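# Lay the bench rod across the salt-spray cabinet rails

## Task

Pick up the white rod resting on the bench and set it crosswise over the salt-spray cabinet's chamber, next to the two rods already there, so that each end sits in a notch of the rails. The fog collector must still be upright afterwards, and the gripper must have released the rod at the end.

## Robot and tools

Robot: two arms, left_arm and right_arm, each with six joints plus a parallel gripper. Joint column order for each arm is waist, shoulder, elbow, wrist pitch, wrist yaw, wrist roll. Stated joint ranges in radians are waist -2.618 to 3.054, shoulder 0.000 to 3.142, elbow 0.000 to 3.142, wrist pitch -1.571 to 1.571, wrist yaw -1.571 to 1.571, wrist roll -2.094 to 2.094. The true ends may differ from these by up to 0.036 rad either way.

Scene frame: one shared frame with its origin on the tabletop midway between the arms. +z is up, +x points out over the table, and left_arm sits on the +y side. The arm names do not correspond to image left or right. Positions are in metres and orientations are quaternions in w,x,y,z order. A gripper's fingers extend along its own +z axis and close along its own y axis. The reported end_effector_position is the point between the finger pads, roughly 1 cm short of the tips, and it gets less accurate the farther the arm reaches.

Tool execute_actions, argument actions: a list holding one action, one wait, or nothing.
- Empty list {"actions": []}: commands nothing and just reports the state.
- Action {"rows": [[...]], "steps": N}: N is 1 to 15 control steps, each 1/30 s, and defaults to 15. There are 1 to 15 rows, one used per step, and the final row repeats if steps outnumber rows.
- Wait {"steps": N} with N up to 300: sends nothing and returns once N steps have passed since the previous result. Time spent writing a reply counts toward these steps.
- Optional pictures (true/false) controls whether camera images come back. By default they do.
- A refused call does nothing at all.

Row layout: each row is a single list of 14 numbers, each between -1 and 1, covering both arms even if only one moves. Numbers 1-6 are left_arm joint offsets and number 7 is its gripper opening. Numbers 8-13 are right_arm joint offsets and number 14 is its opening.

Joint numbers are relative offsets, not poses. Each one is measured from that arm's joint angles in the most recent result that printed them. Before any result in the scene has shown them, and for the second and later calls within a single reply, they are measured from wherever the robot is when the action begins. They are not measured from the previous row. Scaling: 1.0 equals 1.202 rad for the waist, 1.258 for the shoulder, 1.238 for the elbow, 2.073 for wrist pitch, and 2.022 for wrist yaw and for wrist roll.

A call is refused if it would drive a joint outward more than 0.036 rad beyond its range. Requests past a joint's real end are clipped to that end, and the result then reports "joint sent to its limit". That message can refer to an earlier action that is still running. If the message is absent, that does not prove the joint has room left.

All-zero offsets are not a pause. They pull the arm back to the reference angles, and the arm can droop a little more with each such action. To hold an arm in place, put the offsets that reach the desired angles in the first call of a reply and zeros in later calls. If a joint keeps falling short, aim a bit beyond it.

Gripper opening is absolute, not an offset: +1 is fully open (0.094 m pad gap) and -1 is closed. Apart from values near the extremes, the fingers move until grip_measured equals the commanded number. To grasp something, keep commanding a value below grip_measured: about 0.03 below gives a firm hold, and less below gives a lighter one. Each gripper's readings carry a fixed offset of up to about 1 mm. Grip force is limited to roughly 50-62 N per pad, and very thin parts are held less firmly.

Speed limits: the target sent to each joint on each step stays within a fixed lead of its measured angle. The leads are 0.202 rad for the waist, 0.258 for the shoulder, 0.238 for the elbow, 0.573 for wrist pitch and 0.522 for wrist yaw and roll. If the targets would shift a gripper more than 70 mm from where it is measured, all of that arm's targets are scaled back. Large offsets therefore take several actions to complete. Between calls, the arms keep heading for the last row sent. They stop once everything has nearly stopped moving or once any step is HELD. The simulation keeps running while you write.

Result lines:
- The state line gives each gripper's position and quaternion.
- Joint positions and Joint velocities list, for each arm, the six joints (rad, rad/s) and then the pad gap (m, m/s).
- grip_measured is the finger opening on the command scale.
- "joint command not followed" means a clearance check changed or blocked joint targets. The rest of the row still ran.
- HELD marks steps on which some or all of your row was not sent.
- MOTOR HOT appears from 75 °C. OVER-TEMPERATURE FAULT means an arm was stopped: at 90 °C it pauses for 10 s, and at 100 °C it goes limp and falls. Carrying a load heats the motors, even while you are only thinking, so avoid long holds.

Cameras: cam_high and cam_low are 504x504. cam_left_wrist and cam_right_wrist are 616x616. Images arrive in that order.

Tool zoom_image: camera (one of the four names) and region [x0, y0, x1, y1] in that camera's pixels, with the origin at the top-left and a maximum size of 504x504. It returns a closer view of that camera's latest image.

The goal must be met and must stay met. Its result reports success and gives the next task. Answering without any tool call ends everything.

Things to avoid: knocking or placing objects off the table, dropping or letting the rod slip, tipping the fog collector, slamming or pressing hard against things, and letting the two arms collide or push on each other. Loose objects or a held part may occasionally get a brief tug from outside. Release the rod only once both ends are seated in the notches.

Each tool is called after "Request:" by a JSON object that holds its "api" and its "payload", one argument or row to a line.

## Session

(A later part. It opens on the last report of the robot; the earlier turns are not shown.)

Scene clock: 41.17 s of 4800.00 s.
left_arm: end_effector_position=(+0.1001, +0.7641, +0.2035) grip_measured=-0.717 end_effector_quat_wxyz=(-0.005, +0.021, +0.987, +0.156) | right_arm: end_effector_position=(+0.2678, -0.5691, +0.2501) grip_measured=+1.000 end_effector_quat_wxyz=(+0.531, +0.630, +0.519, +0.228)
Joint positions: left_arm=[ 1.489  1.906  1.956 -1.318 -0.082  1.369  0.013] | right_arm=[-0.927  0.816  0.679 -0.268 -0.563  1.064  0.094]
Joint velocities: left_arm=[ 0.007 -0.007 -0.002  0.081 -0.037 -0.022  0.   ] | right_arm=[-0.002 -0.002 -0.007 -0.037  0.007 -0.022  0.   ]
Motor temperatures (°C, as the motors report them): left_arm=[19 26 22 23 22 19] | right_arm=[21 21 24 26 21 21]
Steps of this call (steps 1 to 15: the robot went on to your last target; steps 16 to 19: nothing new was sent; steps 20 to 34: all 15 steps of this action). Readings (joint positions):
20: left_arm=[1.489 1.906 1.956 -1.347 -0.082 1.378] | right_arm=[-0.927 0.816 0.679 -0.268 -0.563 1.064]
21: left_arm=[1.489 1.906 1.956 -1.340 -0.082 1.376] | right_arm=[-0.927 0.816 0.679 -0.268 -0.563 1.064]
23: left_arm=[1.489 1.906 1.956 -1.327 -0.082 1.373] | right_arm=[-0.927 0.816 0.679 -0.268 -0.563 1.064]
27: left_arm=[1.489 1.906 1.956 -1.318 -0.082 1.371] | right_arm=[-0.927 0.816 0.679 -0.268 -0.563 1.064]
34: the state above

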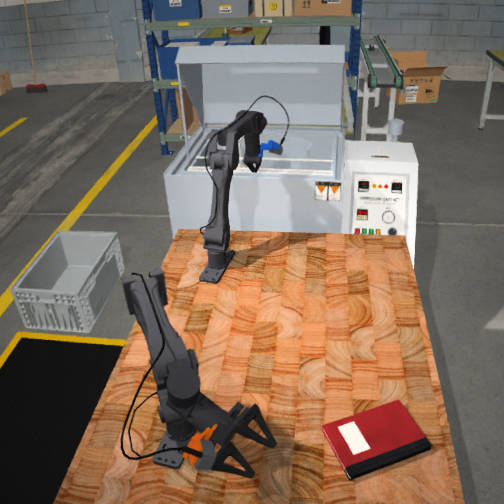

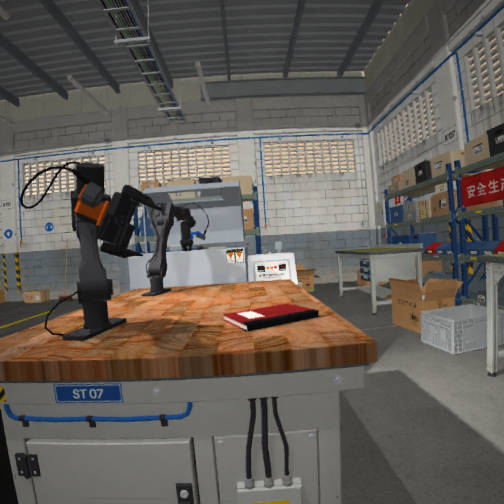

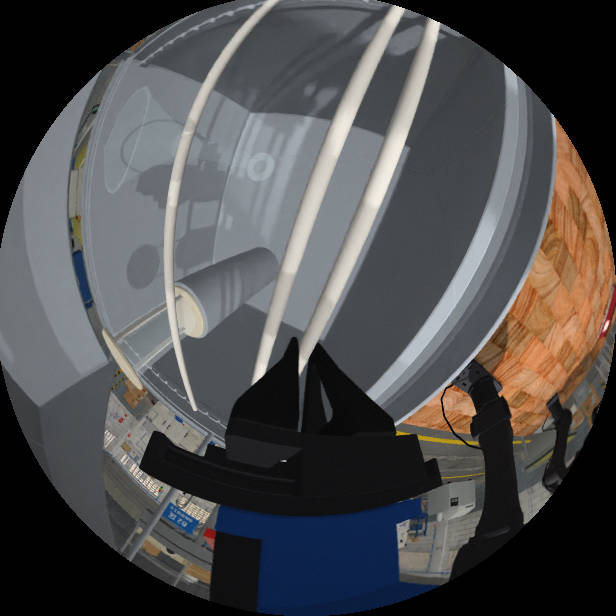

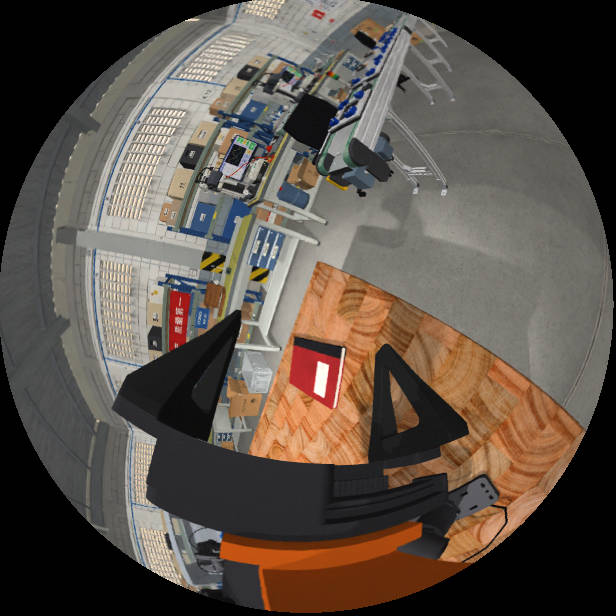

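Gap narrowed (55→40 px); likely seated. Lift slightly to view.

Request:
{"api": "execute_actions", "payload": {
  "actions": [
    {"rows":[[0,-0.01,0.04,-0.012,0,0,-0.66,0,0,0,0,0,0,1],[0,-0.01,0.04,-0.012,0,0,-0.66,0,0,0,0,0,0,1],[0,-0.01,0.08,-0.025,0,0,-0.66,0,0,0,0,0,0,1],[0,-0.01,0.08,-0.025,0,0,-0.66,0,0,0,0,0,0,1],[0,-0.01,0.17,-0.06,0,0,-0.66,0,0,0,0,0,0,1]],"steps":12}
  ],
  "pictures": false
}}

Request:
{"api": "execute_actions", "payload": {
  "actions": [
    {"rows":[[0.1,-0.24,0,0,0,-0.68,-0.66,0,0,0,0,0,0,1]]}
  ],
  "pictures": false
}}

Request:
{"api": "execute_actions", "payload": {
  "actions": [
    {"steps":15}
  ]
}}

Request:
{"api": "zoom_image", "payload": {
  "camera": "cam_left_wrist",
  "region": [410,290,490,380]
}}

Request:
{"api": "zoom_image", "payload": {
  "camera": "cam_left_wrist",
  "region": [145,230,225,320]
}}

Scene clock: 45.53 s of 4800.00 s.
left_arm: end_effector_position=(+0.1013, +0.7690, +0.2667) grip_measured=-0.662 end_effector_quat_wxyz=(+0.010, +0.018, +0.975, +0.219) | right_arm: end_effector_position=(+0.2678, -0.5691, +0.2501) grip_measured=+1.000 end_effector_quat_wxyz=(+0.531, +0.630, +0.519, +0.228)
Joint positions: left_arm=[ 1.489  1.888  2.154 -1.401 -0.082  1.369  0.016] | right_arm=[-0.927  0.816  0.679 -0.268 -0.563  1.064  0.094]
Joint velocities: left_arm=[-0.007  0.002 -0.012 -0.198 -0.007 -0.037 -0.001] | right_arm=[-0.017  0.007  0.007 -0.022 -0.037 -0.037  0.   ]
Motor temperatures (°C, as the motors report them): left_arm=[19 26 22 23 22 19] | right_arm=[21 21 24 27 21 21]
Steps of this call (steps 1 to 15: the robot went on to your last target; steps 16 to 90: nothing new was sent; then 0.97 s passed at rest; steps 91 to 102: all 12 steps of this action). Readings (joint positions):
91: left_arm=[1.489 1.906 1.959 -1.321 -0.082 1.369] | right_arm=[-0.927 0.816 0.679 -0.268 -0.563 1.064]
92: left_arm=[1.489 1.906 1.964 -1.322 -0.082 1.369] | right_arm=[-0.927 0.816 0.679 -0.268 -0.563 1.064]
94: left_arm=[1.489 1.907 1.993 -1.338 -0.082 1.369] | right_arm=[-0.927 0.816 0.679 -0.268 -0.563 1.064]
98: left_arm=[1.489 1.907 2.127 -1.385 -0.082 1.369] | right_arm=[-0.927 0.816 0.679 -0.268 -0.563 1.064]
102: the state above

Scene clock: 46.03 s of 4800.00 s.
left_arm: end_effector_position=(+0.0407, +0.7082, +0.3936) grip_measured=-0.662 end_effector_quat_wxyz=(+0.228, -0.544, +0.748, +0.304) | right_arm: end_effector_position=(+0.2678, -0.5691, +0.2501) grip_measured=+1.000 end_effector_quat_wxyz=(+0.531, +0.630, +0.519, +0.228)
Joint positions: left_arm=[ 1.608  1.557  2.157 -1.396 -0.087  0.211  0.016] | right_arm=[-0.927  0.816  0.679 -0.268 -0.563  1.064  0.094]
Joint velocities: left_arm=[-0.002  0.188 -0.007  0.007  0.007 -1.385 -0.   ] | right_arm=[ 0.002 -0.002 -0.002  0.022 -0.007 -0.007  0.   ]
Motor temperatures (°C, as the motors report them): left_arm=[19 26 22 23 22 19] | right_arm=[21 21 24 27 21 21]
Steps of this call (steps 1 to 15: all 15 steps of this action). Readings (joint positions):
1: left_arm=[1.495 1.875 2.149 -1.400 -0.081 1.323] | right_arm=[-0.927 0.816 0.679 -0.268 -0.563 1.064]
2: left_arm=[1.506 1.858 2.140 -1.400 -0.079 1.267] | right_arm=[-0.927 0.816 0.679 -0.268 -0.563 1.064]
4: left_arm=[1.540 1.802 2.136 -1.400 -0.080 1.152] | right_arm=[-0.927 0.816 0.679 -0.268 -0.563 1.064]
8: left_arm=[1.601 1.642 2.136 -1.396 -0.085 0.808] | right_arm=[-0.927 0.816 0.679 -0.268 -0.563 1.064]
15: the state above

Scene clock: 46.53 s of 4800.00 s.
left_arm: end_effector_position=(+0.0416, +0.7149, +0.3851) grip_measured=-0.662 end_effector_quat_wxyz=(-0.248, +0.620, -0.693, -0.272) | right_arm: end_effector_position=(+0.2678, -0.5691, +0.2501) grip_measured=+1.000 end_effector_quat_wxyz=(+0.531, +0.630, +0.519, +0.228)
Joint positions: left_arm=[ 1.608  1.581  2.157 -1.396 -0.087  0.009  0.016] | right_arm=[-0.927  0.816  0.679 -0.268 -0.563  1.064  0.094]
Joint velocities: left_arm=[ 0.002  0.002 -0.027  0.022 -0.007 -0.037 -0.   ] | right_arm=[-0.002 -0.002 -0.017 -0.037  0.037 -0.007  0.   ]
Motor temperatures (°C, as the motors report them): left_arm=[19 26 22 23 22 19] | right_arm=[21 21 24 27 21 21]
Steps of this call (steps 1 to 15: the robot went on to your last target). Readings (joint positions):
1: left_arm=[1.608 1.563 2.157 -1.396 -0.087 0.169] | right_arm=[-0.927 0.816 0.679 -0.268 -0.563 1.064]
2: left_arm=[1.608 1.568 2.157 -1.396 -0.087 0.135] | right_arm=[-0.927 0.816 0.679 -0.268 -0.563 1.064]
4: left_arm=[1.608 1.577 2.157 -1.396 -0.087 0.087] | right_arm=[-0.927 0.816 0.679 -0.268 -0.563 1.064]
8: left_arm=[1.608 1.581 2.157 -1.396 -0.087 0.036] | right_arm=[-0.927 0.816 0.679 -0.268 -0.563 1.064]
15: the state above

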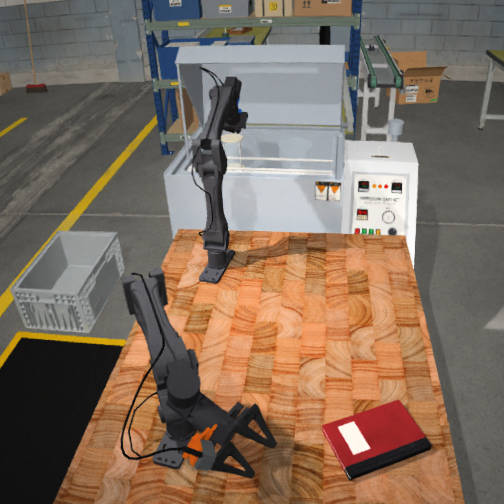

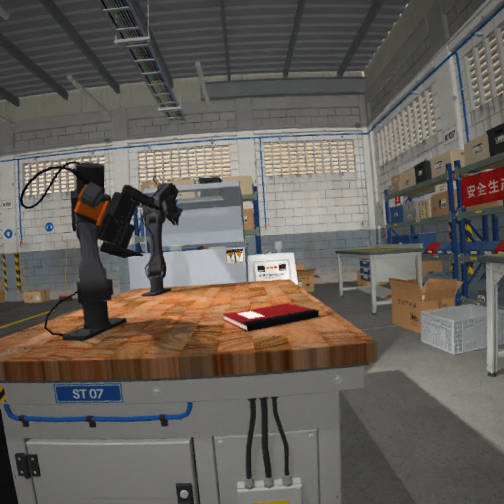

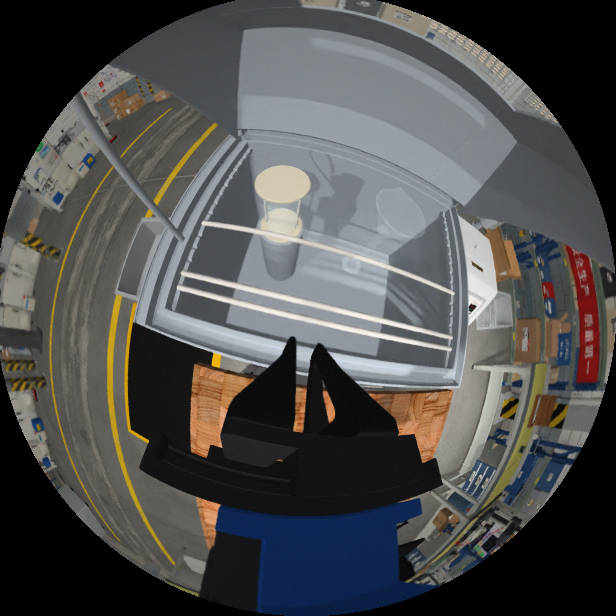

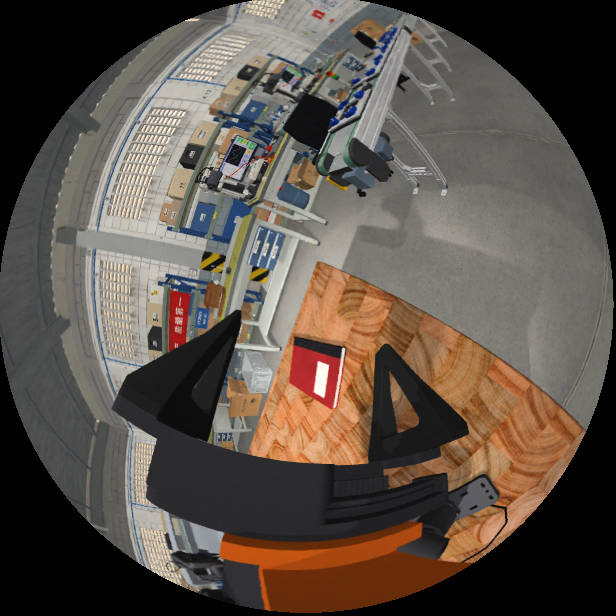

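Region (410, 290, 490, 380) of cam_left_wrist's 616x616 image, scaled by 5.600, with more detail than that image has.

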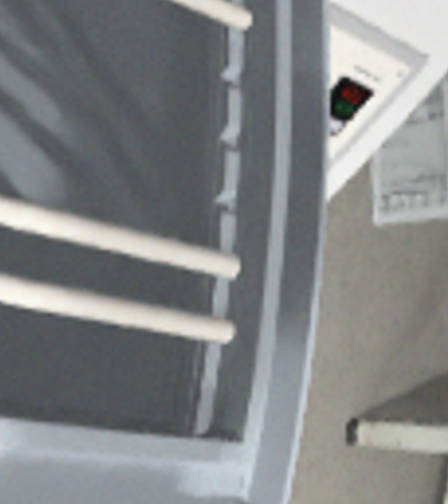

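Region (145, 230, 225, 320) of cam_left_wrist's 616x616 image, scaled by 5.600, with more detail than that image has.

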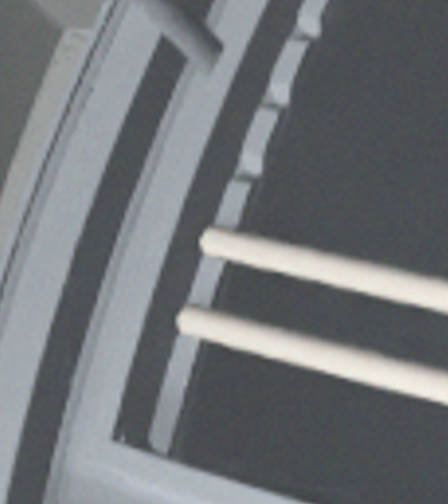

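Request:
{"api": "finished_scene", "payload": {
  "scene": 2
}}

The scene is finished: the task was done.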